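# Three arms stand an enclosure upright in the marked bay

## Task

Get the enclosure resting upright on its base inside the marked bay, never letting it spin quickly along the way. Arm feet in metres with heading in degrees counter-clockwise from +x: arm1 at x=-0.97 y=+0.32 z=+0.35 heading +0; arm2 at x=-0.96 y=-0.32 z=+0.36 heading +0; arm3 at x=+0.87 y=+0.00 z=+0.62 heading +178. At the end every gripper must release it and the arms must back away. It only counts if the enclosure stays in place without any robot supporting it.

## Robot and tools

SETUP. Three identical i2rt Big YAM arms, arm1, arm2 and arm3, each with six joints, a two-finger gripper and a wrist camera (arm1_cam_wrist, arm2_cam_wrist, arm3_cam_wrist). Two fixed room cameras: cam_high and cam_low. arm1 and arm2 sit side by side on the -x side facing +x; arm3 sits on the +x side facing back toward -x (heading +178). All positions share one scene frame with its origin on the floor and +z up. The hand point is halfway between the fingertips; the hand's z axis runs along the fingers and the fingers close along its y axis. With joints 1 and 6 at 0 and the hand level and forward, the wrist camera rides on top of the hand looking at the fingertips. Reach is roughly 1.0 m from the joint 1 axis.

execute_actions. Arguments: "actions", a list holding exactly one action or nothing, and optional "cameras". An action is an object keyed by robot name; under each name goes "joints", an object mapping joint names to absolute targets (not offsets). Each arm gets its own object, and you may name any subset of its keys. Keys and ranges: joint1_rad -2.879 to 2.879 (rotation of the whole arm about its foot, positive counter-clockwise seen from above, 0 points the arm along its heading); joint2_rad 0 to 3.141 (shoulder; 0 has the upper arm lying back roughly level, increasing raises it and then tips it forward); joint3_rad 0 to 3.019 (elbow; 0 folds the forearm onto the upper arm, increasing opens it); joint4_rad -1.692 to 1.57 (hand pitch, positive tilts fingers up); joint5_rad -1.57 to 1.57 (hand yaw, positive toward the arm's right); joint6_rad -2.094 to 2.094 (hand roll, positive clockwise viewed from behind the hand); gripper_m 0 to 0.093 (fingertip gap in metres). Arrival tolerances: ±0.045, ±0.14, ±0.09, ±0.055, ±0.03, ±0.035 rad and ±0.003 m. Example: {"arm1": {"joints": {"gripper_m": 0.05}}, "arm2": {"joints": {"joint1_rad": 0.3}}}. All named motions begin together but may finish at different moments; joints move at different speeds, so the hand can sweep a wide curve. One action runs at most 15 s. "cameras" takes names from arm1_cam_wrist, arm2_cam_wrist, arm3_cam_wrist, cam_high, cam_low or "all"; omitted/null/["all"] gives all, [] gives none. An unknown key, unknown camera or out-of-range number rejects the whole call and nothing moves. An empty actions list only reports state and images.

wait: {"seconds": 0 to 10}. Commands nothing; the scene keeps running and the same report comes back. zoom_image: {"camera": name, "region": [x0, y0, x1, y1]} in pixels of that camera's most recent full image, origin at top-left, at most 504 by 504. finished_scene: {"scene": number} ends the current scene irreversibly once the last command has been held; its reply says whether the goal was met and may give the next task. Replying without any tool call ends everything.

READING RESULTS. joint_positions lists each joint. joint_status tells how each joint of the last accepted action ended: "off_target" means it stopped short and may still be pushing; "contact_stop" or "time_out" means the old target was dropped and the joint holds where it stopped, except that a timed-out joint may keep a target up to 0.375, 0.375, 0.113, 0.225, 0.075, 0.3 rad (joints 1-6) from its position and keep pushing, moving on if the way opens. "joint command not followed" (often with a "cause:" line) means a self/inter-arm clearance check blocked that arm's joint targets; the gripper part still runs, and the blocked targets may be retried on every later action until replaced by passable ones. Calls without an action never show this line. on_its_own lists joints not commanded in this call; its "held at" is the held target, not the actual position. "pictures" names the cameras in image order. MOTOR HOT appears at 85 °C; OVER-TEMPERATURE FAULT means an arm passed 100 °C and went limp, its unfinished keys showing "limit_stop_at_motor_heat" (resend those targets). A reported stop cancels the rest of that reply's execute_actions, wait and finished_scene calls.

CAUTIONS. Joints left out of an action may still drive toward earlier targets without saying so. The arms do not yield on contact and can press hard; to relieve a push, command the joint to its reported position. Tiny target changes may produce no motion. Loaded joints sag. Two robots squeezing each other hard fails and ends the run; hard collisions can too. The clearance check can be late and ignores fingers, gripper housings and wrist cameras, and no report line flags arm-to-arm contact; object contact does not count. Arms act independently and do not wait for one another. Never push the enclosure or anything else off the work area or to the floor. Avoid drops, slips, slams and fast spinning of the enclosure; an occasional brief disturbance may nudge loose objects. Finish with grippers open and arms withdrawn, the enclosure standing on its own.

Each tool is called as a command line: name --argument value for each argument, lists and objects as JSON in quotes; but a table of rows of numbers goes row by row, as --pt "numbers of a row", without its own name.

## Session

execute_actions --actions '[]'

Scene clock: 0.00 s.
Motor temperatures (°C, as the motors report them): arm1=[22 24 23 25 22 22] | arm2=[23 25 22 24 23 24] | arm3=[22 22 25 22 22 23]
arm1.joint_positions: joint1_rad=+0.094 joint2_rad=+0.472 joint3_rad=+1.332 joint4_rad=-1.145 joint5_rad=+0.036 joint6_rad=-0.366 gripper_m=+0.095
arm1.joint_status: not commanded
arm1.hand: x=-0.7662 y=+0.3376 z=+0.9319 quat_wxyz=(-0.590, +0.176, -0.782, +0.096) (m; scene frame)
arm2.joint_positions: joint1_rad=+0.237 joint2_rad=+0.581 joint3_rad=+1.444 joint4_rad=-1.252 joint5_rad=-0.270 joint6_rad=+0.046 gripper_m=+0.094
arm2.joint_status: not commanded
arm2.hand: x=-0.7738 y=-0.2296 z=+0.9528 quat_wxyz=(-0.536, +0.151, -0.809, -0.188) (m; scene frame)
arm3.joint_positions: joint1_rad=-0.111 joint2_rad=+0.477 joint3_rad=+1.423 joint4_rad=-1.376 joint5_rad=-0.019 joint6_rad=-0.276 gripper_m=+0.095
arm3.joint_status: not commanded
arm3.hand: x=+0.7018 y=+0.0229 z=+1.1924 quat_wxyz=(-0.103, +0.842, +0.060, -0.526) (m; scene frame)
pictures: arm1_cam_wrist, arm2_cam_wrist, arm3_cam_wrist, cam_high, cam_low
Images, in order (width x height): arm1_cam_wrist 504x504, arm2_cam_wrist 504x504, arm3_cam_wrist 504x504, cam_high 504x504, cam_low 504x504.

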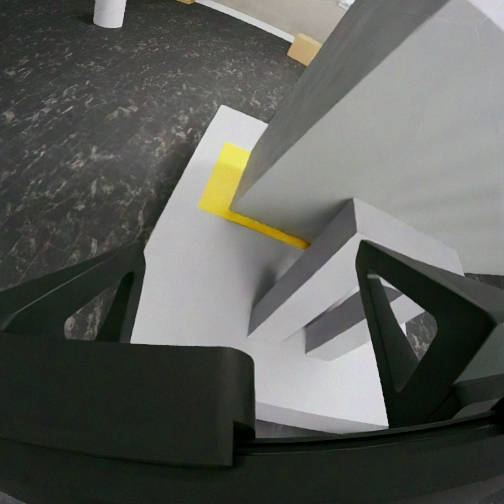

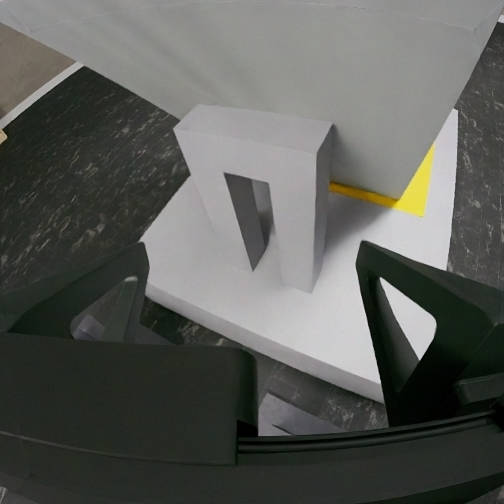

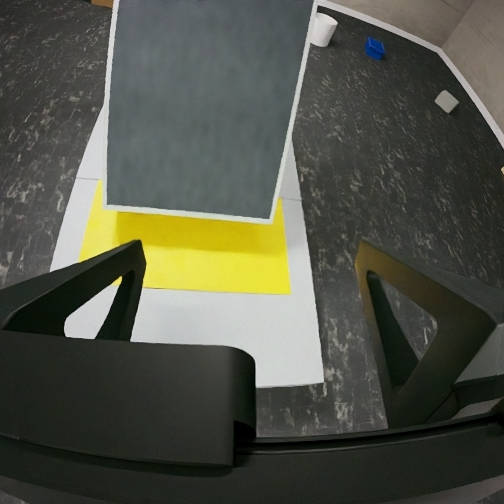

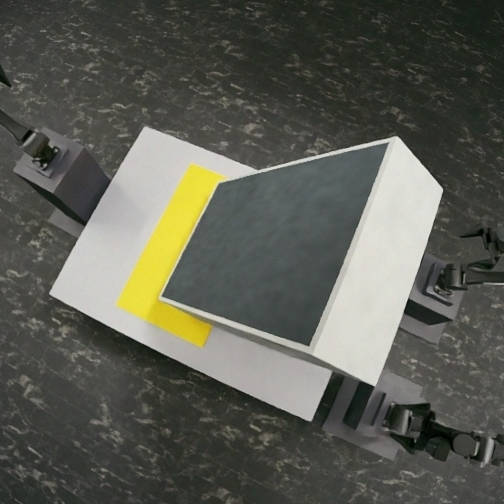

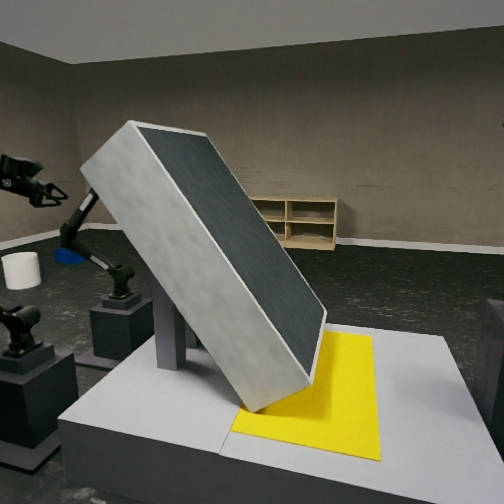

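execute_actions --actions '[{"arm1":{"joints":{"joint1_rad":0,"joint2_rad":0.9,"joint3_rad":0.9,"joint4_rad":0,"joint5_rad":0,"joint6_rad":0,"gripper_m":0}},"arm2":{"joints":{"joint1_rad":0,"joint2_rad":0.9,"joint3_rad":1.1,"joint4_rad":0.2,"joint5_rad":0,"joint6_rad":0,"gripper_m":0}},"arm3":{"joints":{"joint1_rad":0.035,"joint2_rad":1.5,"joint3_rad":1.6,"joint4_rad":-0.1,"joint5_rad":0,"joint6_rad":0,"gripper_m":0}}}]'

Scene clock: 64.53 s.
Motor temperatures (°C, as the motors report them): arm1=[22 24 28 25 22 22] | arm2=[23 25 26 24 23 24] | arm3=[22 22 29 22 22 23]
arm1.joint_positions: joint1_rad=+0.007 joint2_rad=+0.907 joint3_rad=+0.873 joint4_rad=-0.028 joint5_rad=+0.002 joint6_rad=-0.012 gripper_m=+0.001
arm1.joint_status: all done
arm1.hand: x=-0.4976 y=+0.3282 z=+0.7897 quat_wxyz=(-0.683, +0.011, -0.730, +0.003) (m; scene frame)
arm2.joint_positions: joint1_rad=-0.001 joint2_rad=+0.894 joint3_rad=+1.059 joint4_rad=+0.175 joint5_rad=+0.007 joint6_rad=+0.013 gripper_m=+0.000
arm2.joint_status: all done
arm2.hand: x=-0.5241 y=-0.3269 z=+0.9737 quat_wxyz=(-0.820, -0.010, -0.573, -0.002) (m; scene frame)
arm3.joint_positions: joint1_rad=+0.030 joint2_rad=+1.497 joint3_rad=+1.577 joint4_rad=-0.117 joint5_rad=-0.002 joint6_rad=-0.015 gripper_m=+0.001
arm3.joint_status: all done
arm3.hand: x=+0.1760 y=+0.0048 z=+1.1506 quat_wxyz=(-0.004, +0.723, +0.003, -0.691) (m; scene frame)
pictures: arm1_cam_wrist, arm2_cam_wrist, arm3_cam_wrist, cam_high, cam_low
Images, in order (width x height): arm1_cam_wrist 504x504, arm2_cam_wrist 504x504, arm3_cam_wrist 504x504, cam_high 504x504, cam_low 504x504.

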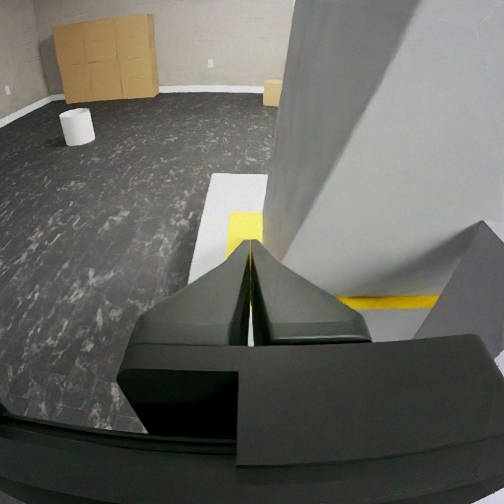

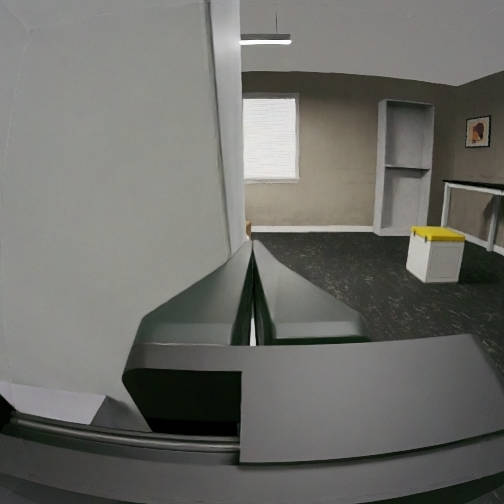

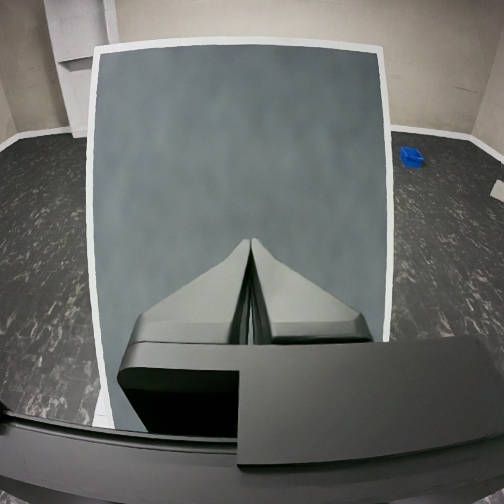

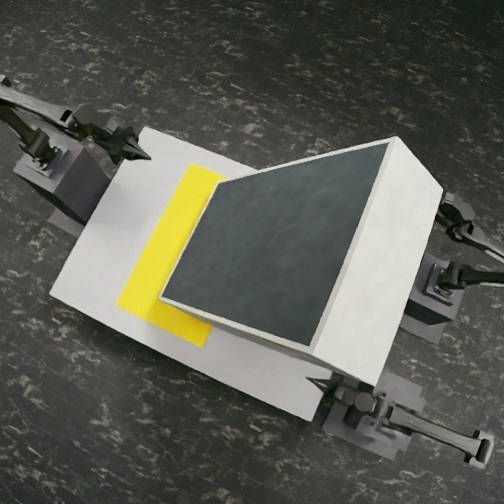

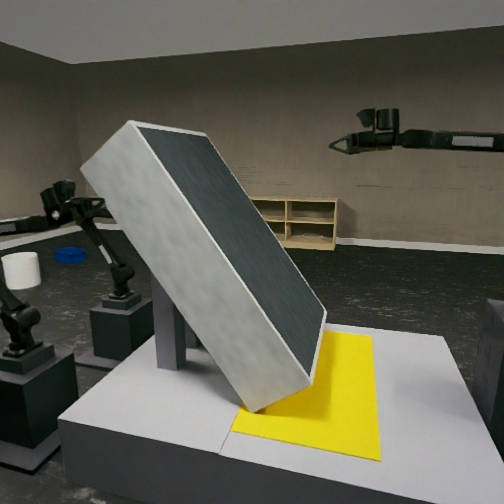

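zoom_image --camera "cam_low" --region '[0, 100, 252, 352]'

zoom_image --camera "cam_low" --region '[140, 280, 400, 504]'

Region (0, 100, 252, 352) of cam_low's 504x504 image, scaled by 2.000, with more detail than that image has.

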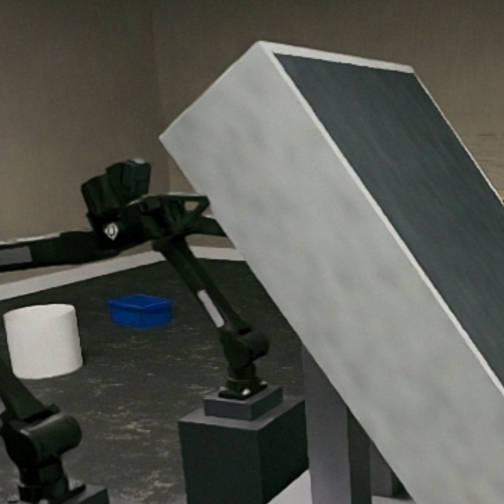

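Region (140, 280, 400, 504) of cam_low's 504x504 image, scaled by 1.938, with more detail than that image has; it fills the top 434 rows of this view, and the rest is white.

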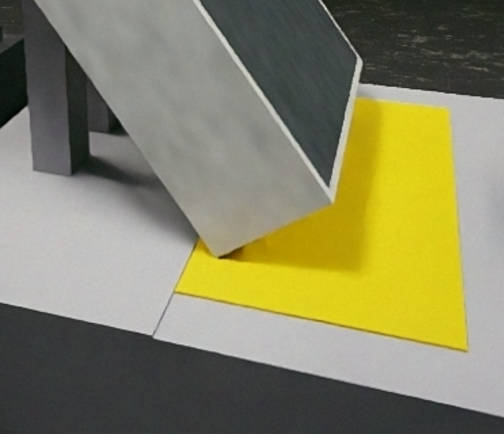

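execute_actions --actions '[{"arm1":{"joints":{"joint1_rad":-0.283,"joint2_rad":1.33,"joint3_rad":0.81,"joint4_rad":1.15}},"arm2":{"joints":{"joint3_rad":0.79}}}]' --cameras '["cam_low","arm1_cam_wrist"]'

execute_actions --actions '[{"arm2":{"joints":{"joint1_rad":0.21,"joint2_rad":1.33,"joint3_rad":0.79,"joint4_rad":1.15}},"arm3":{"joints":{"joint1_rad":0.065,"joint2_rad":1.9,"joint3_rad":1.96,"joint4_rad":-0.16}}}]'

Scene clock: 186.17 s.
Motor temperatures (°C, as the motors report them): arm1=[22 24 33 25 22 22] | arm2=[23 25 31 24 23 24] | arm3=[22 24 35 22 22 23]
arm1.joint_positions: joint1_rad=-0.287 joint2_rad=+1.345 joint3_rad=+0.801 joint4_rad=+1.125 joint5_rad=+0.000 joint6_rad=-0.011 gripper_m=+0.001
arm1.joint_status: all done
arm1.hand: x=-0.4522 y=+0.1739 z=+0.8004 quat_wxyz=(-0.870, -0.060, -0.472, +0.130) (m; scene frame)
arm2.joint_positions: joint1_rad=-0.001 joint2_rad=+0.910 joint3_rad=+0.774 joint4_rad=+0.192 joint5_rad=+0.002 joint6_rad=+0.013 gripper_m=+0.000
arm2.joint_status: all done
arm2.hand: x=-0.5016 y=-0.3255 z=+0.7943 quat_wxyz=(-0.730, -0.009, -0.683, -0.003) (m; scene frame)
arm3.joint_positions: joint1_rad=+0.030 joint2_rad=+1.497 joint3_rad=+1.577 joint4_rad=-0.117 joint5_rad=-0.002 joint6_rad=-0.015 gripper_m=+0.001
arm3.joint_status: not commanded
arm3.hand: x=+0.1760 y=+0.0048 z=+1.1506 quat_wxyz=(-0.004, +0.723, +0.003, -0.691) (m; scene frame)
pictures: arm1_cam_wrist, cam_low
Images, in order (width x height): arm1_cam_wrist 504x504, cam_low 504x504.

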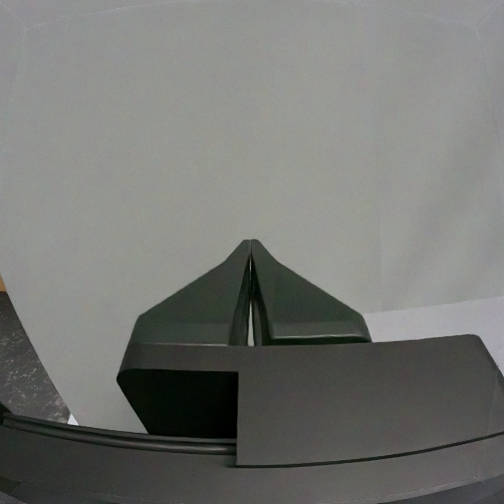

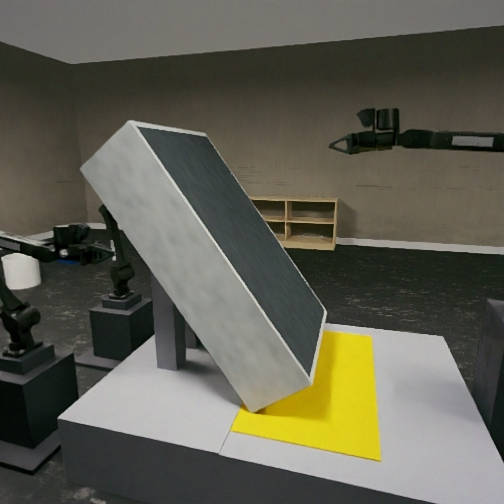

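Scene clock: 187.70 s.
Motor temperatures (°C, as the motors report them): arm1=[22 24 33 25 22 22] | arm2=[23 25 31 24 23 24] | arm3=[22 24 35 22 22 23]
arm1.joint_positions: joint1_rad=-0.287 joint2_rad=+1.345 joint3_rad=+0.801 joint4_rad=+1.125 joint5_rad=+0.000 joint6_rad=-0.011 gripper_m=+0.001
arm1.joint_status: not commanded
arm1.hand: x=-0.4522 y=+0.1739 z=+0.8004 quat_wxyz=(-0.870, -0.060, -0.472, +0.130) (m; scene frame)
arm2.joint_positions: joint1_rad=+0.216 joint2_rad=+1.340 joint3_rad=+0.774 joint4_rad=+1.132 joint5_rad=-0.001 joint6_rad=+0.012 gripper_m=+0.000
arm2.joint_status: all done
arm2.hand: x=-0.4490 y=-0.2111 z=+0.8039 quat_wxyz=(-0.874, +0.047, -0.474, -0.098) (m; scene frame)
arm3.joint_positions: joint1_rad=+0.063 joint2_rad=+1.909 joint3_rad=+1.896 joint4_rad=-0.158 joint5_rad=-0.001 joint6_rad=-0.014 gripper_m=+0.001
arm3.joint_status: all done
arm3.hand: x=+0.0297 y=-0.0231 z=+1.0335 quat_wxyz=(+0.007, +0.767, +0.016, -0.641) (m; scene frame)
pictures: arm1_cam_wrist, arm2_cam_wrist, arm3_cam_wrist, cam_high, cam_low
Images, in order (width x height): arm1_cam_wrist 504x504, arm2_cam_wrist 504x504, arm3_cam_wrist 504x504, cam_high 504x504, cam_low 504x504.

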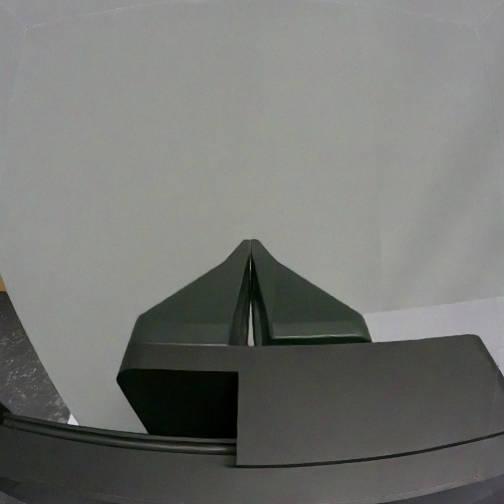

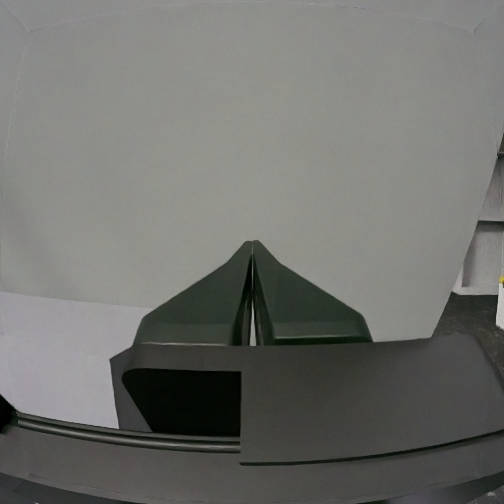

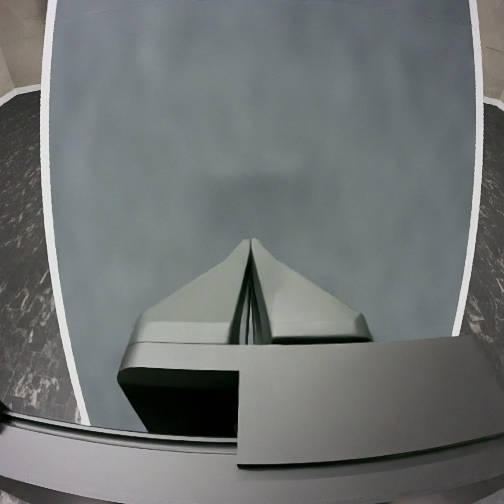

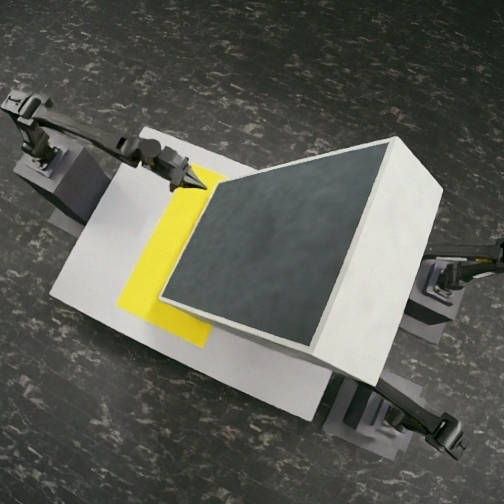

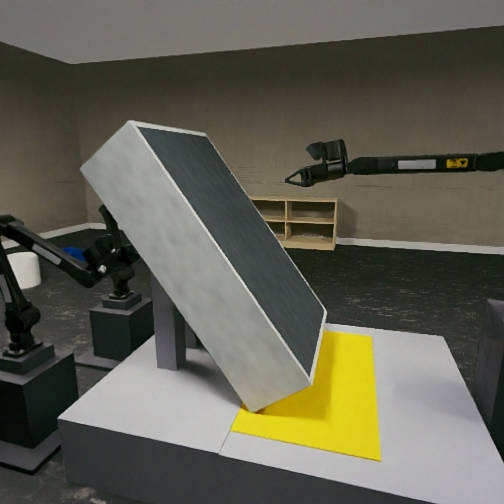

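execute_actions --actions '[{"arm1":{"joints":{"joint1_rad":-0.275,"joint2_rad":1.335,"joint3_rad":0.94,"joint4_rad":1.02}},"arm2":{"joints":{"joint1_rad":0.207,"joint2_rad":1.33,"joint3_rad":0.905,"joint4_rad":1.05}}}]' --cameras '["cam_low"]'

execute_actions --actions '[{"arm1":{"joints":{"joint1_rad":-0.267,"joint2_rad":1.37,"joint3_rad":1.03,"joint4_rad":0.965}},"arm2":{"joints":{"joint1_rad":0.202,"joint2_rad":1.365,"joint3_rad":0.995,"joint4_rad":0.995}}}]' --cameras '["cam_low"]'

Scene clock: 234.43 s.
Motor temperatures (°C, as the motors report them): arm1=[22 25 32 25 22 22] | arm2=[23 26 30 24 23 24] | arm3=[22 27 40 22 22 23]
arm1.joint_positions: joint1_rad=-0.286 joint2_rad=+1.343 joint3_rad=+0.830 joint4_rad=+1.043 joint5_rad=+0.005 joint6_rad=-0.011 gripper_m=+0.001
arm1.joint_status: joint3_rad time_out (moved +0.029 of +0.139); the others done
arm1.on_its_own: joint3_rad reads +0.830 and still pushes toward +0.940 since a time_out
arm1.hand: x=-0.4409 y=+0.1708 z=+0.7999 quat_wxyz=(-0.857, -0.065, -0.494, +0.129) (m; scene frame)
arm2.joint_positions: joint1_rad=+0.216 joint2_rad=+1.339 joint3_rad=+0.844 joint4_rad=+1.056 joint5_rad=-0.001 joint6_rad=+0.012 gripper_m=+0.000
arm2.joint_status: all done
arm2.hand: x=-0.4355 y=-0.2083 z=+0.8263 quat_wxyz=(-0.873, +0.047, -0.476, -0.098) (m; scene frame)
arm3.joint_positions: joint1_rad=+0.063 joint2_rad=+1.909 joint3_rad=+1.896 joint4_rad=-0.158 joint5_rad=-0.001 joint6_rad=-0.014 gripper_m=+0.001
arm3.joint_status: not commanded
arm3.hand: x=+0.0297 y=-0.0231 z=+1.0335 quat_wxyz=(+0.007, +0.767, +0.016, -0.641) (m; scene frame)
pictures: cam_low
Images, in order (width x height): cam_low 504x504.

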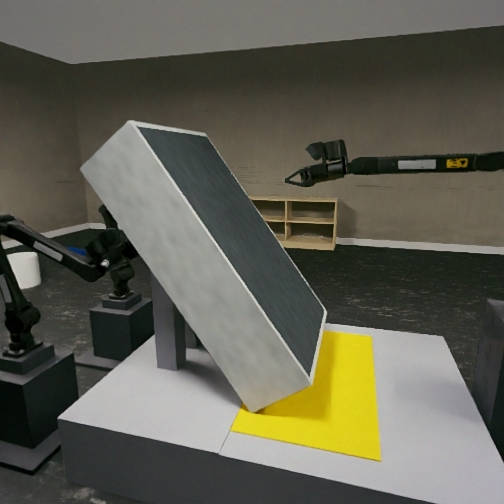

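not run: a stop came earlier in this reply.

execute_actions --actions '[{"arm1":{"joints":{"joint2_rad":1.37,"joint3_rad":0.96,"joint4_rad":1.02}},"arm2":{"joints":{"joint2_rad":1.365,"joint3_rad":0.975,"joint4_rad":1.03}}}]' --cameras '["cam_low","arm1_cam_wrist","arm2_cam_wrist"]'

Scene clock: 262.33 s.
Motor temperatures (°C, as the motors report them): arm1=[22 25 41 25 22 22] | arm2=[23 26 33 24 23 24] | arm3=[22 27 41 22 22 23]
arm1.joint_positions: joint1_rad=-0.286 joint2_rad=+1.343 joint3_rad=+0.831 joint4_rad=+1.043 joint5_rad=+0.005 joint6_rad=-0.011 gripper_m=+0.001
arm1.joint_status: joint3_rad time_out (moved +0.001 of +0.130); the others done
arm1.on_its_own: joint3_rad reads +0.831 and still pushes toward +0.943 since a time_out
arm1.hand: x=-0.4407 y=+0.1707 z=+0.8001 quat_wxyz=(-0.858, -0.065, -0.494, +0.129) (m; scene frame)
arm2.joint_positions: joint1_rad=+0.216 joint2_rad=+1.339 joint3_rad=+0.847 joint4_rad=+1.050 joint5_rad=-0.001 joint6_rad=+0.011 gripper_m=+0.000
arm2.joint_status: joint3_rad time_out (moved +0.003 of +0.131); the others done
arm2.on_its_own: joint3_rad reads +0.847 and still pushes toward +0.960 since a time_out
arm2.hand: x=-0.4345 y=-0.2079 z=+0.8265 quat_wxyz=(-0.872, +0.047, -0.478, -0.098) (m; scene frame)
arm3.joint_positions: joint1_rad=+0.063 joint2_rad=+1.909 joint3_rad=+1.896 joint4_rad=-0.158 joint5_rad=-0.001 joint6_rad=-0.014 gripper_m=+0.001
arm3.joint_status: not commanded
arm3.hand: x=+0.0297 y=-0.0231 z=+1.0335 quat_wxyz=(+0.007, +0.767, +0.016, -0.641) (m; scene frame)
pictures: arm1_cam_wrist, arm2_cam_wrist, cam_low
Images, in order (width x height): arm1_cam_wrist 504x504, arm2_cam_wrist 504x504, cam_low 504x504.

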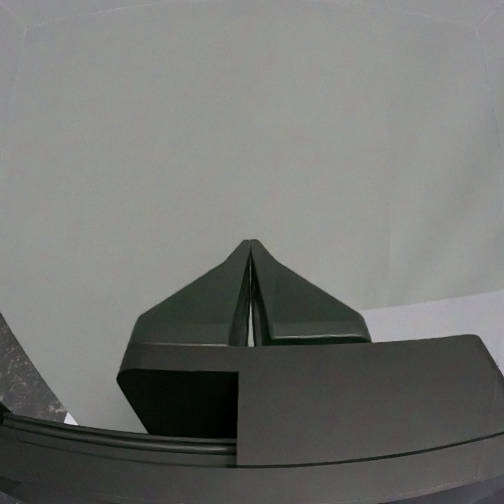

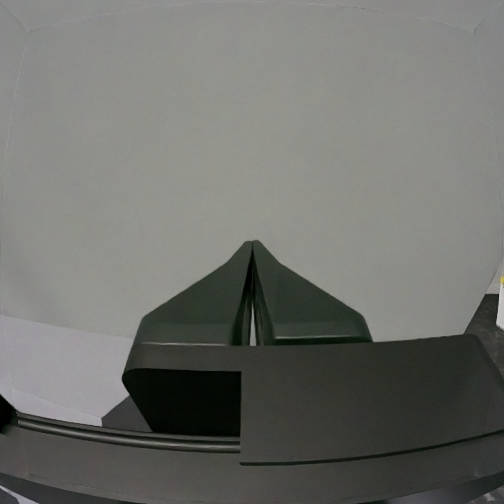

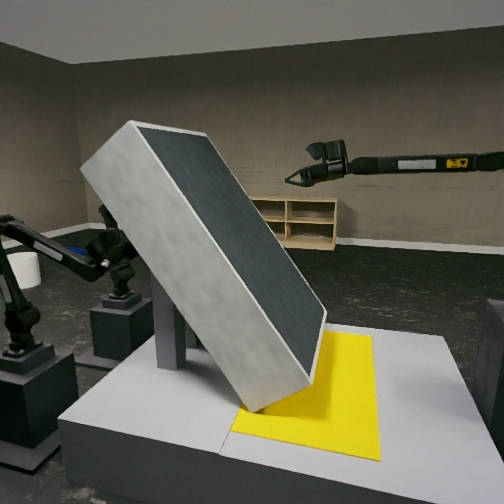

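execute_actions --actions '[{"arm1":{"joints":{"joint2_rad":0.75,"joint3_rad":0.68,"joint4_rad":0.25}},"arm2":{"joints":{"joint2_rad":0.75,"joint3_rad":0.68,"joint4_rad":0.25}}}]' --cameras '["cam_low"]'

Scene clock: 293.03 s.
Motor temperatures (°C, as the motors report them): arm1=[22 25 43 25 22 22] | arm2=[23 26 37 24 23 24] | arm3=[22 28 42 22 22 23]
arm1.joint_positions: joint1_rad=-0.285 joint2_rad=+0.744 joint3_rad=+0.682 joint4_rad=+0.263 joint5_rad=+0.003 joint6_rad=-0.011 gripper_m=+0.001
arm1.joint_status: all done
arm1.hand: x=-0.5714 y=+0.2089 z=+0.8110 quat_wxyz=(-0.765, -0.083, -0.628, +0.115) (m; scene frame)
arm2.joint_positions: joint1_rad=+0.216 joint2_rad=+0.747 joint3_rad=+0.676 joint4_rad=+0.256 joint5_rad=-0.003 joint6_rad=+0.011 gripper_m=+0.000
arm2.joint_status: all done
arm2.hand: x=-0.5651 y=-0.2357 z=+0.8163 quat_wxyz=(-0.768, +0.063, -0.631, -0.087) (m; scene frame)
arm3.joint_positions: joint1_rad=+0.063 joint2_rad=+1.909 joint3_rad=+1.896 joint4_rad=-0.158 joint5_rad=-0.001 joint6_rad=-0.014 gripper_m=+0.001
arm3.joint_status: not commanded
arm3.hand: x=+0.0297 y=-0.0231 z=+1.0335 quat_wxyz=(+0.007, +0.767, +0.016, -0.641) (m; scene frame)
pictures: cam_low
Images, in order (width x height): cam_low 504x504.

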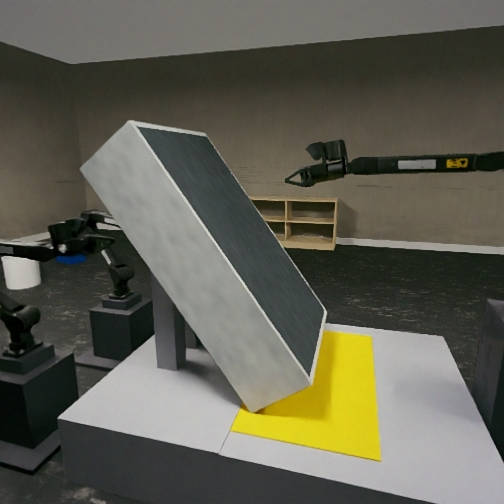

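execute_actions --actions '[{"arm1":{"joints":{"joint2_rad":0.72,"joint3_rad":1.08,"joint4_rad":0.0}},"arm2":{"joints":{"joint2_rad":0.75,"joint3_rad":1.11,"joint4_rad":0.0}}}]' --cameras '["cam_low","arm1_cam_wrist","arm2_cam_wrist"]'

Scene clock: 328.27 s.
Motor temperatures (°C, as the motors report them): arm1=[22 25 36 25 22 22] | arm2=[23 25 33 24 23 24] | arm3=[22 28 44 22 22 23]
arm1.joint_positions: joint1_rad=-0.285 joint2_rad=+0.712 joint3_rad=+1.036 joint4_rad=+0.014 joint5_rad=+0.003 joint6_rad=-0.011 gripper_m=+0.001
arm1.joint_status: all done
arm1.hand: x=-0.6070 y=+0.2206 z=+0.9811 quat_wxyz=(-0.806, -0.075, -0.574, +0.121) (m; scene frame)
arm2.joint_positions: joint1_rad=+0.216 joint2_rad=+0.745 joint3_rad=+1.070 joint4_rad=+0.006 joint5_rad=-0.003 joint6_rad=+0.011 gripper_m=+0.000
arm2.joint_status: all done
arm2.hand: x=-0.5953 y=-0.2425 z=+0.9996 quat_wxyz=(-0.812, +0.057, -0.573, -0.092) (m; scene frame)
arm3.joint_positions: joint1_rad=+0.063 joint2_rad=+1.909 joint3_rad=+1.896 joint4_rad=-0.158 joint5_rad=-0.001 joint6_rad=-0.014 gripper_m=+0.001
arm3.joint_status: not commanded
arm3.hand: x=+0.0297 y=-0.0231 z=+1.0335 quat_wxyz=(+0.007, +0.767, +0.016, -0.641) (m; scene frame)
pictures: arm1_cam_wrist, arm2_cam_wrist, cam_low
Images, in order (width x height): arm1_cam_wrist 504x504, arm2_cam_wrist 504x504, cam_low 504x504.

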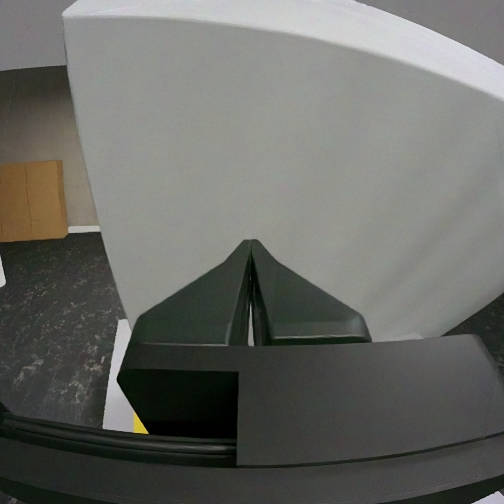

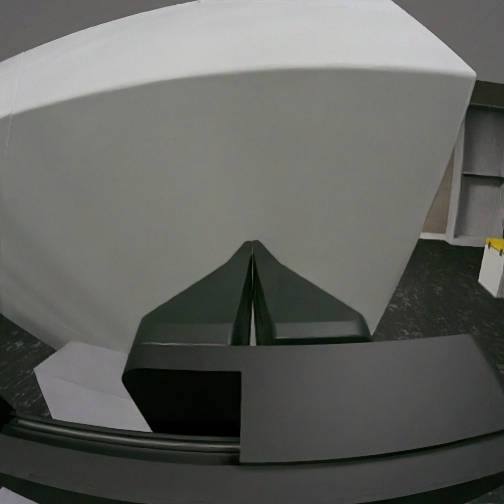

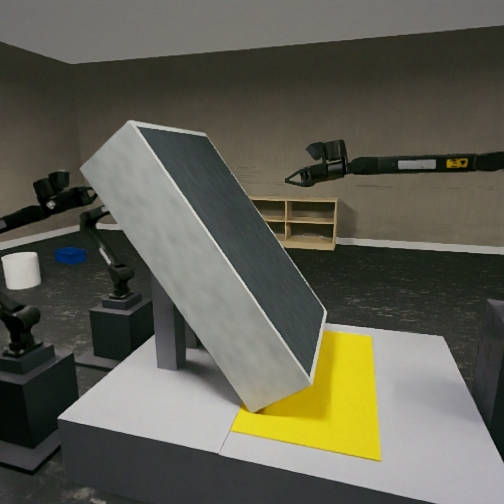

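execute_actions --actions '[{"arm1":{"joints":{"joint2_rad":0.80,"joint3_rad":1.14,"joint4_rad":0.03}},"arm2":{"joints":{"joint2_rad":0.83,"joint3_rad":1.165,"joint4_rad":0.03}}}]' --cameras '[]'

execute_actions --actions '[{"arm1":{"joints":{"joint2_rad":0.90,"joint3_rad":1.18,"joint4_rad":0.04}},"arm2":{"joints":{"joint2_rad":0.93,"joint3_rad":1.205,"joint4_rad":0.04}}}]' --cameras '["cam_low"]'

Scene clock: 343.43 s.
Motor temperatures (°C, as the motors report them): arm1=[22 25 38 25 22 22] | arm2=[23 25 33 24 23 24] | arm3=[22 28 44 22 22 23]
arm1.joint_positions: joint1_rad=-0.285 joint2_rad=+0.803 joint3_rad=+1.074 joint4_rad=+0.014 joint5_rad=+0.003 joint6_rad=-0.011 gripper_m=+0.001
arm1.joint_status: all done
arm1.hand: x=-0.5707 y=+0.2101 z=+0.9703 quat_wxyz=(-0.791, -0.078, -0.595, +0.119) (m; scene frame)
arm2.joint_positions: joint1_rad=+0.216 joint2_rad=+0.832 joint3_rad=+1.108 joint4_rad=+0.012 joint5_rad=-0.004 joint6_rad=+0.011 gripper_m=+0.000
arm2.joint_status: all done
arm2.hand: x=-0.5595 y=-0.2346 z=+0.9906 quat_wxyz=(-0.799, +0.060, -0.591, -0.091) (m; scene frame)
arm3.joint_positions: joint1_rad=+0.063 joint2_rad=+1.909 joint3_rad=+1.896 joint4_rad=-0.158 joint5_rad=-0.001 joint6_rad=-0.014 gripper_m=+0.001
arm3.joint_status: not commanded
arm3.hand: x=+0.0297 y=-0.0231 z=+1.0335 quat_wxyz=(+0.007, +0.767, +0.016, -0.641) (m; scene frame)
pictures: none
No camera images: the call's "cameras" was empty. Leave "cameras" out to get every camera's image.

Scene clock: 345.27 s.
Motor temperatures (°C, as the motors report them): arm1=[22 25 38 25 22 22] | arm2=[23 25 34 24 23 24] | arm3=[22 28 44 22 22 23]
arm1.joint_positions: joint1_rad=-0.285 joint2_rad=+0.812 joint3_rad=+1.079 joint4_rad=+0.014 joint5_rad=+0.009 joint6_rad=-0.011 gripper_m=+0.001
arm1.joint_status: joint3_rad time_out (moved +0.004 of +0.106); the others done
arm1.on_its_own: joint3_rad reads +1.079 and still pushes toward +1.180 since a time_out
arm1.hand: x=-0.5676 y=+0.2081 z=+0.9694 quat_wxyz=(-0.789, -0.081, -0.597, +0.120) (m; scene frame)
arm2.joint_positions: joint1_rad=+0.216 joint2_rad=+0.836 joint3_rad=+1.109 joint4_rad=+0.012 joint5_rad=-0.004 joint6_rad=+0.011 gripper_m=+0.000
arm2.joint_status: joint3_rad time_out (moved +0.001 of +0.097); the others done
arm2.on_its_own: joint3_rad reads +1.109 and still pushes toward +1.205 since a time_out
arm2.hand: x=-0.5576 y=-0.2341 z=+0.9894 quat_wxyz=(-0.798, +0.060, -0.592, -0.091) (m; scene frame)
arm3.joint_positions: joint1_rad=+0.063 joint2_rad=+1.909 joint3_rad=+1.896 joint4_rad=-0.158 joint5_rad=-0.001 joint6_rad=-0.014 gripper_m=+0.001
arm3.joint_status: not commanded
arm3.hand: x=+0.0297 y=-0.0231 z=+1.0335 quat_wxyz=(+0.007, +0.767, +0.016, -0.641) (m; scene frame)
pictures: cam_low
Images, in order (width x height): cam_low 504x504.

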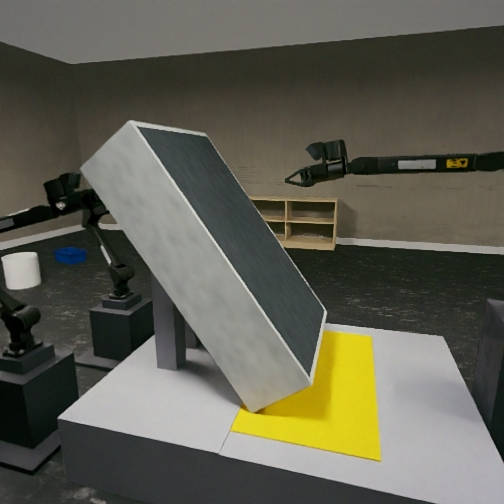

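In contact, tips stick. Increase shoulder push.

execute_actions --actions '[{"arm1":{"joints":{"joint2_rad":0.96}},"arm2":{"joints":{"joint2_rad":0.985}}}]' --cameras '["cam_low"]'

Scene clock: 352.83 s.
Motor temperatures (°C, as the motors report them): arm1=[22 25 41 25 22 22] | arm2=[23 25 36 24 23 24] | arm3=[22 28 45 22 22 23]
arm1.joint_positions: joint1_rad=-0.289 joint2_rad=+0.896 joint3_rad=+1.083 joint4_rad=+0.014 joint5_rad=+0.020 joint6_rad=-0.010 gripper_m=+0.001
arm1.joint_status: all done
arm1.on_its_own: joint3_rad reads +1.083 and still pushes toward +1.180 since a time_out
arm1.hand: x=-0.5307 y=+0.1935 z=+0.9369 quat_wxyz=(-0.764, -0.091, -0.627, +0.122) (m; scene frame)
arm2.joint_positions: joint1_rad=+0.216 joint2_rad=+0.895 joint3_rad=+1.120 joint4_rad=+0.012 joint5_rad=-0.014 joint6_rad=+0.011 gripper_m=+0.000
arm2.joint_status: all done
arm2.hand: x=-0.5316 y=-0.2267 z=+0.9725 quat_wxyz=(-0.784, +0.066, -0.610, -0.092) (m; scene frame)
arm3.joint_positions: joint1_rad=+0.063 joint2_rad=+1.909 joint3_rad=+1.896 joint4_rad=-0.158 joint5_rad=-0.001 joint6_rad=-0.014 gripper_m=+0.001
arm3.joint_status: not commanded
arm3.hand: x=+0.0297 y=-0.0231 z=+1.0335 quat_wxyz=(+0.007, +0.767, +0.016, -0.641) (m; scene frame)
pictures: cam_low
Images, in order (width x height): cam_low 504x504.

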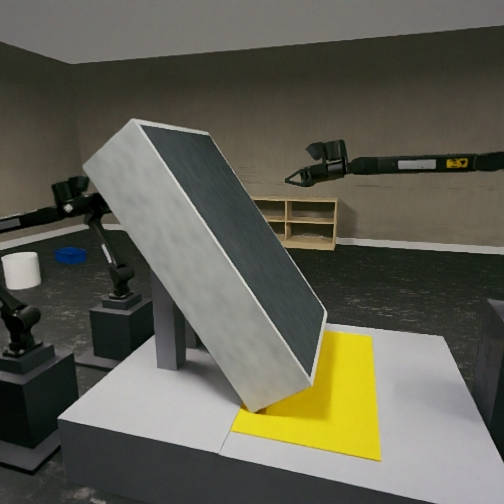

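execute_actions --actions '[{"arm1":{"joints":{"joint2_rad":0.985,"joint3_rad":1.3,"joint4_rad":0.1,"joint5_rad":-0.02}},"arm2":{"joints":{"joint2_rad":1.0,"joint3_rad":1.32,"joint4_rad":0.1,"joint5_rad":0.02}}}]' --cameras '["cam_low"]'

Scene clock: 366.20 s.
Motor temperatures (°C, as the motors report them): arm1=[22 25 45 26 22 22] | arm2=[23 25 38 25 23 24] | arm3=[22 29 45 22 22 23]
arm1.joint_positions: joint1_rad=-0.290 joint2_rad=+0.958 joint3_rad=+1.153 joint4_rad=+0.021 joint5_rad=-0.015 joint6_rad=-0.010 gripper_m=+0.001
arm1.joint_status: joint3_rad time_out (moved +0.070 of +0.217); joint4_rad time_out (moved +0.008 of +0.086); the others done
arm1.on_its_own: joint3_rad reads +1.153 and still pushes toward +1.265 since a time_out; joint4_rad reads +0.021 and still pushes toward +0.100 since a time_out
arm1.hand: x=-0.5098 y=+0.1933 z=+0.9541 quat_wxyz=(-0.770, -0.077, -0.623, +0.112) (m; scene frame)
arm2.joint_positions: joint1_rad=+0.219 joint2_rad=+0.962 joint3_rad=+1.188 joint4_rad=+0.035 joint5_rad=+0.018 joint6_rad=+0.011 gripper_m=+0.000
arm2.joint_status: joint3_rad time_out (moved +0.068 of +0.200); joint4_rad time_out (moved +0.024 of +0.088); the others done
arm2.on_its_own: joint3_rad reads +1.188 and still pushes toward +1.300 since a time_out; joint4_rad reads +0.035 and still pushes toward +0.100 since a time_out
arm2.hand: x=-0.5098 y=-0.2262 z=+0.9901 quat_wxyz=(-0.792, +0.053, -0.602, -0.085) (m; scene frame)
arm3.joint_positions: joint1_rad=+0.063 joint2_rad=+1.909 joint3_rad=+1.896 joint4_rad=-0.158 joint5_rad=-0.001 joint6_rad=-0.014 gripper_m=+0.001
arm3.joint_status: not commanded
arm3.hand: x=+0.0297 y=-0.0231 z=+1.0335 quat_wxyz=(+0.007, +0.767, +0.016, -0.641) (m; scene frame)
pictures: cam_low
Images, in order (width x height): cam_low 504x504.

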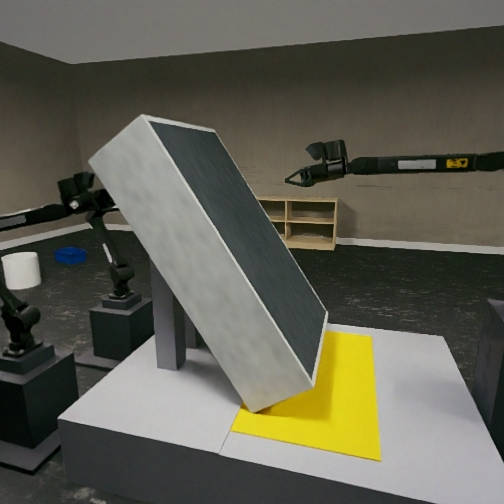

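execute_actions --actions '[{"arm1":{"joints":{"joint2_rad":1.09,"joint3_rad":1.33}},"arm2":{"joints":{"joint2_rad":1.095,"joint3_rad":1.365}}}]' --cameras '[]'

Scene clock: 375.67 s.
Motor temperatures (°C, as the motors report them): arm1=[22 25 47 26 22 22] | arm2=[23 25 40 25 23 24] | arm3=[22 29 45 22 22 23]
arm1.joint_positions: joint1_rad=-0.284 joint2_rad=+1.045 joint3_rad=+1.228 joint4_rad=+0.058 joint5_rad=-0.021 joint6_rad=-0.010 gripper_m=+0.001
arm1.joint_status: joint3_rad time_out (moved +0.075 of +0.177); the others done
arm1.on_its_own: joint3_rad reads +1.228 and still pushes toward +1.330 since a time_out
arm1.hand: x=-0.4796 y=+0.1885 z=+0.9682 quat_wxyz=(-0.778, -0.072, -0.614, +0.109) (m; scene frame)
arm2.joint_positions: joint1_rad=+0.210 joint2_rad=+1.048 joint3_rad=+1.270 joint4_rad=+0.065 joint5_rad=+0.024 joint6_rad=+0.011 gripper_m=+0.000
arm2.joint_status: joint3_rad time_out (moved +0.083 of +0.177); the others done
arm2.on_its_own: joint3_rad reads +1.270 and still pushes toward +1.365 since a time_out
arm2.hand: x=-0.4801 y=-0.2253 z=+1.0077 quat_wxyz=(-0.800, +0.047, -0.593, -0.080) (m; scene frame)
arm3.joint_positions: joint1_rad=+0.063 joint2_rad=+1.909 joint3_rad=+1.896 joint4_rad=-0.158 joint5_rad=-0.001 joint6_rad=-0.014 gripper_m=+0.001
arm3.joint_status: not commanded
arm3.hand: x=+0.0297 y=-0.0231 z=+1.0335 quat_wxyz=(+0.007, +0.767, +0.016, -0.641) (m; scene frame)
pictures: none
No camera images: the call's "cameras" was empty. Leave "cameras" out to get every camera's image.

execute_actions --actions '[{"arm1":{"joints":{"joint1_rad":-0.265,"joint2_rad":1.20,"joint3_rad":1.405}},"arm2":{"joints":{"joint1_rad":0.195,"joint2_rad":1.205,"joint3_rad":1.445}}}]' --cameras '[]'

execute_actions --actions '[{"arm1":{"joints":{"joint1_rad":-0.25,"joint2_rad":1.285,"joint3_rad":1.50}},"arm2":{"joints":{"joint1_rad":0.185,"joint2_rad":1.29,"joint3_rad":1.54}}}]' --cameras '["cam_low"]'

Scene clock: 387.03 s.
Motor temperatures (°C, as the motors report them): arm1=[22 25 48 26 22 22] | arm2=[23 25 40 25 23 24] | arm3=[22 29 46 22 22 23]
arm1.joint_positions: joint1_rad=-0.275 joint2_rad=+1.164 joint3_rad=+1.329 joint4_rad=+0.073 joint5_rad=-0.013 joint6_rad=-0.010 gripper_m=+0.001
arm1.joint_status: all done
arm1.hand: x=-0.4352 y=+0.1799 z=+0.9739 quat_wxyz=(-0.778, -0.072, -0.615, +0.108) (m; scene frame)
arm2.joint_positions: joint1_rad=+0.200 joint2_rad=+1.162 joint3_rad=+1.379 joint4_rad=+0.084 joint5_rad=+0.018 joint6_rad=+0.011 gripper_m=+0.000
arm2.joint_status: all done
arm2.hand: x=-0.4387 y=-0.2216 z=+1.0218 quat_wxyz=(-0.804, +0.046, -0.587, -0.078) (m; scene frame)
arm3.joint_positions: joint1_rad=+0.063 joint2_rad=+1.909 joint3_rad=+1.896 joint4_rad=-0.158 joint5_rad=-0.001 joint6_rad=-0.014 gripper_m=+0.001
arm3.joint_status: not commanded
arm3.hand: x=+0.0297 y=-0.0231 z=+1.0335 quat_wxyz=(+0.007, +0.767, +0.016, -0.641) (m; scene frame)
pictures: none
No camera images: the call's "cameras" was empty. Leave "cameras" out to get every camera's image.

Scene clock: 387.93 s.
Motor temperatures (°C, as the motors report them): arm1=[22 25 48 26 22 22] | arm2=[23 25 40 25 23 24] | arm3=[22 29 46 22 22 23]
arm1.joint_positions: joint1_rad=-0.263 joint2_rad=+1.248 joint3_rad=+1.424 joint4_rad=+0.075 joint5_rad=-0.016 joint6_rad=-0.010 gripper_m=+0.001
arm1.joint_status: all done
arm1.hand: x=-0.4042 y=+0.1789 z=+0.9871 quat_wxyz=(-0.783, -0.066, -0.610, +0.103) (m; scene frame)
arm2.joint_positions: joint1_rad=+0.192 joint2_rad=+1.256 joint3_rad=+1.479 joint4_rad=+0.087 joint5_rad=+0.019 joint6_rad=+0.011 gripper_m=+0.000
arm2.joint_status: all done
arm2.hand: x=-0.4044 y=-0.2192 z=+1.0332 quat_wxyz=(-0.807, +0.043, -0.584, -0.076) (m; scene frame)
arm3.joint_positions: joint1_rad=+0.063 joint2_rad=+1.909 joint3_rad=+1.896 joint4_rad=-0.158 joint5_rad=-0.001 joint6_rad=-0.014 gripper_m=+0.001
arm3.joint_status: not commanded
arm3.hand: x=+0.0297 y=-0.0231 z=+1.0335 quat_wxyz=(+0.007, +0.767, +0.016, -0.641) (m; scene frame)
pictures: cam_low
Images, in order (width x height): cam_low 504x504.

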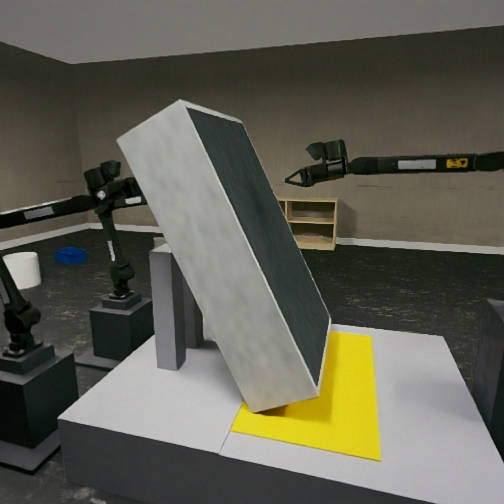

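execute_actions --actions '[{"arm1":{"joints":{"joint1_rad":-0.238,"joint2_rad":1.37,"joint3_rad":1.595}},"arm2":{"joints":{"joint1_rad":0.175,"joint2_rad":1.375,"joint3_rad":1.635}},"arm3":{"joints":{"joint2_rad":2.2,"joint3_rad":2.36,"joint4_rad":-0.14}}}]' --cameras '[]'

execute_actions --actions '[{"arm1":{"joints":{"joint1_rad":-0.226,"joint2_rad":1.45,"joint3_rad":1.685}},"arm2":{"joints":{"joint1_rad":0.165,"joint2_rad":1.46,"joint3_rad":1.73}}}]' --cameras '["cam_low","arm3_cam_wrist"]'

Scene clock: 404.33 s.
Motor temperatures (°C, as the motors report them): arm1=[22 25 47 26 22 22] | arm2=[23 25 38 25 23 24] | arm3=[22 29 46 22 22 23]
arm1.joint_positions: joint1_rad=-0.251 joint2_rad=+1.340 joint3_rad=+1.526 joint4_rad=+0.078 joint5_rad=-0.016 joint6_rad=-0.010 gripper_m=+0.001
arm1.joint_status: all done
arm1.hand: x=-0.3697 y=+0.1776 z=+0.9973 quat_wxyz=(-0.787, -0.062, -0.606, +0.099) (m; scene frame)
arm2.joint_positions: joint1_rad=+0.185 joint2_rad=+1.357 joint3_rad=+1.580 joint4_rad=+0.086 joint5_rad=+0.017 joint6_rad=+0.011 gripper_m=+0.000
arm2.joint_status: all done
arm2.hand: x=-0.3654 y=-0.2163 z=+1.0365 quat_wxyz=(-0.807, +0.041, -0.584, -0.073) (m; scene frame)
arm3.joint_positions: joint1_rad=+0.063 joint2_rad=+2.206 joint3_rad=+2.300 joint4_rad=-0.150 joint5_rad=-0.001 joint6_rad=-0.014 gripper_m=+0.001
arm3.joint_status: all done
arm3.hand: x=-0.0613 y=-0.0257 z=+1.0315 quat_wxyz=(+0.007, +0.729, +0.015, -0.684) (m; scene frame)
pictures: none
No camera images: the call's "cameras" was empty. Leave "cameras" out to get every camera's image.

Scene clock: 405.17 s.
Motor temperatures (°C, as the motors report them): arm1=[22 25 47 26 22 22] | arm2=[23 25 38 25 23 24] | arm3=[22 29 46 22 22 23]
arm1.joint_positions: joint1_rad=-0.241 joint2_rad=+1.416 joint3_rad=+1.615 joint4_rad=+0.079 joint5_rad=-0.016 joint6_rad=-0.010 gripper_m=+0.001
arm1.joint_status: all done
arm1.hand: x=-0.3416 y=+0.1773 z=+1.0061 quat_wxyz=(-0.792, -0.058, -0.600, +0.095) (m; scene frame)
arm2.joint_positions: joint1_rad=+0.178 joint2_rad=+1.441 joint3_rad=+1.671 joint4_rad=+0.087 joint5_rad=+0.018 joint6_rad=+0.011 gripper_m=+0.000
arm2.joint_status: all done
arm2.hand: x=-0.3343 y=-0.2153 z=+1.0413 quat_wxyz=(-0.810, +0.039, -0.581, -0.070) (m; scene frame)
arm3.joint_positions: joint1_rad=+0.063 joint2_rad=+2.185 joint3_rad=+2.311 joint4_rad=-0.151 joint5_rad=-0.001 joint6_rad=-0.014 gripper_m=+0.001
arm3.joint_status: not commanded
arm3.hand: x=-0.0550 y=-0.0254 z=+1.0571 quat_wxyz=(+0.007, +0.719, +0.015, -0.695) (m; scene frame)
pictures: arm3_cam_wrist, cam_low
Images, in order (width x height): arm3_cam_wrist 504x504, cam_low 504x504.

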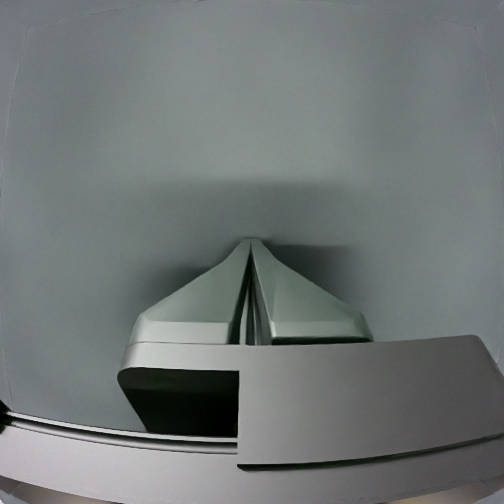

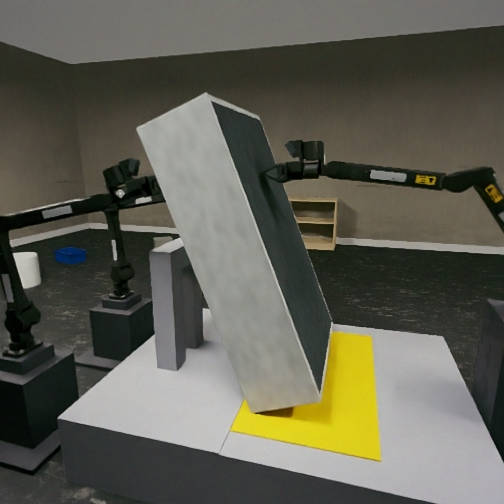

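execute_actions --actions '[{"arm1":{"joints":{"joint1_rad":-0.217,"joint2_rad":1.525,"joint3_rad":1.765}},"arm2":{"joints":{"joint1_rad":0.158,"joint2_rad":1.545,"joint3_rad":1.82}},"arm3":{"joints":{"joint2_rad":2.10,"joint3_rad":2.20}}}]' --cameras '[]'

execute_actions --actions '[{"arm1":{"joints":{"joint1_rad":-0.208,"joint2_rad":1.605,"joint3_rad":1.855}},"arm2":{"joints":{"joint1_rad":0.151,"joint2_rad":1.63,"joint3_rad":1.915}},"arm3":{"joints":{"joint2_rad":2.01,"joint3_rad":2.075}}}]' --cameras '["cam_low"]'

Scene clock: 465.63 s.
Motor temperatures (°C, as the motors report them): arm1=[22 25 46 26 22 22] | arm2=[23 26 39 25 23 24] | arm3=[22 30 46 22 22 23]
arm1.joint_positions: joint1_rad=-0.227 joint2_rad=+1.513 joint3_rad=+1.703 joint4_rad=+0.080 joint5_rad=-0.017 joint6_rad=-0.010 gripper_m=+0.001
arm1.joint_status: all done
arm1.hand: x=-0.3018 y=+0.1778 z=+0.9973 quat_wxyz=(-0.790, -0.054, -0.604, +0.089) (m; scene frame)
arm2.joint_positions: joint1_rad=+0.168 joint2_rad=+1.543 joint3_rad=+1.764 joint4_rad=+0.088 joint5_rad=+0.018 joint6_rad=+0.011 gripper_m=+0.000
arm2.joint_status: all done
arm2.hand: x=-0.2931 y=-0.2147 z=+1.0324 quat_wxyz=(-0.808, +0.036, -0.585, -0.066) (m; scene frame)
arm3.joint_positions: joint1_rad=+0.063 joint2_rad=+2.090 joint3_rad=+2.212 joint4_rad=-0.151 joint5_rad=-0.001 joint6_rad=-0.014 gripper_m=+0.001
arm3.joint_status: all done
arm3.hand: x=-0.0284 y=-0.0246 z=+1.0797 quat_wxyz=(+0.007, +0.720, +0.015, -0.694) (m; scene frame)
pictures: none
No camera images: the call's "cameras" was empty. Leave "cameras" out to get every camera's image.

Scene clock: 466.70 s.
Motor temperatures (°C, as the motors report them): arm1=[22 25 47 26 22 22] | arm2=[23 26 39 25 23 24] | arm3=[22 30 46 22 22 23]
arm1.joint_positions: joint1_rad=-0.217 joint2_rad=+1.598 joint3_rad=+1.786 joint4_rad=+0.080 joint5_rad=-0.017 joint6_rad=-0.010 gripper_m=+0.001
arm1.joint_status: all done
arm1.hand: x=-0.2689 y=+0.1776 z=+0.9910 quat_wxyz=(-0.790, -0.051, -0.605, +0.085) (m; scene frame)
arm2.joint_positions: joint1_rad=+0.161 joint2_rad=+1.634 joint3_rad=+1.853 joint4_rad=+0.088 joint5_rad=+0.018 joint6_rad=+0.011 gripper_m=+0.000
arm2.joint_status: all done
arm2.hand: x=-0.2581 y=-0.2145 z=+1.0251 quat_wxyz=(-0.808, +0.034, -0.585, -0.063) (m; scene frame)
arm3.joint_positions: joint1_rad=+0.063 joint2_rad=+1.992 joint3_rad=+2.084 joint4_rad=-0.151 joint5_rad=-0.001 joint6_rad=-0.014 gripper_m=+0.001
arm3.joint_status: all done
arm3.hand: x=+0.0008 y=-0.0237 z=+1.0840 quat_wxyz=(+0.007, +0.730, +0.015, -0.683) (m; scene frame)
pictures: cam_low
Images, in order (width x height): cam_low 504x504.

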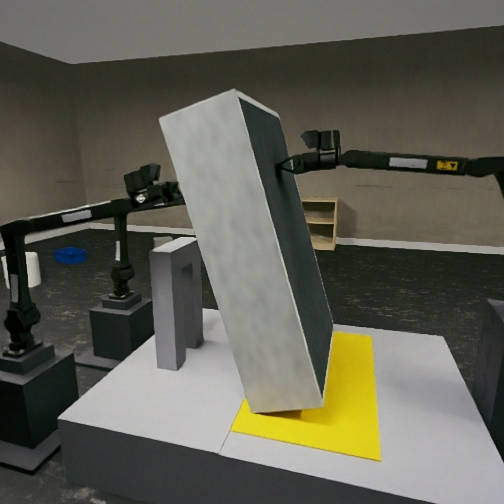

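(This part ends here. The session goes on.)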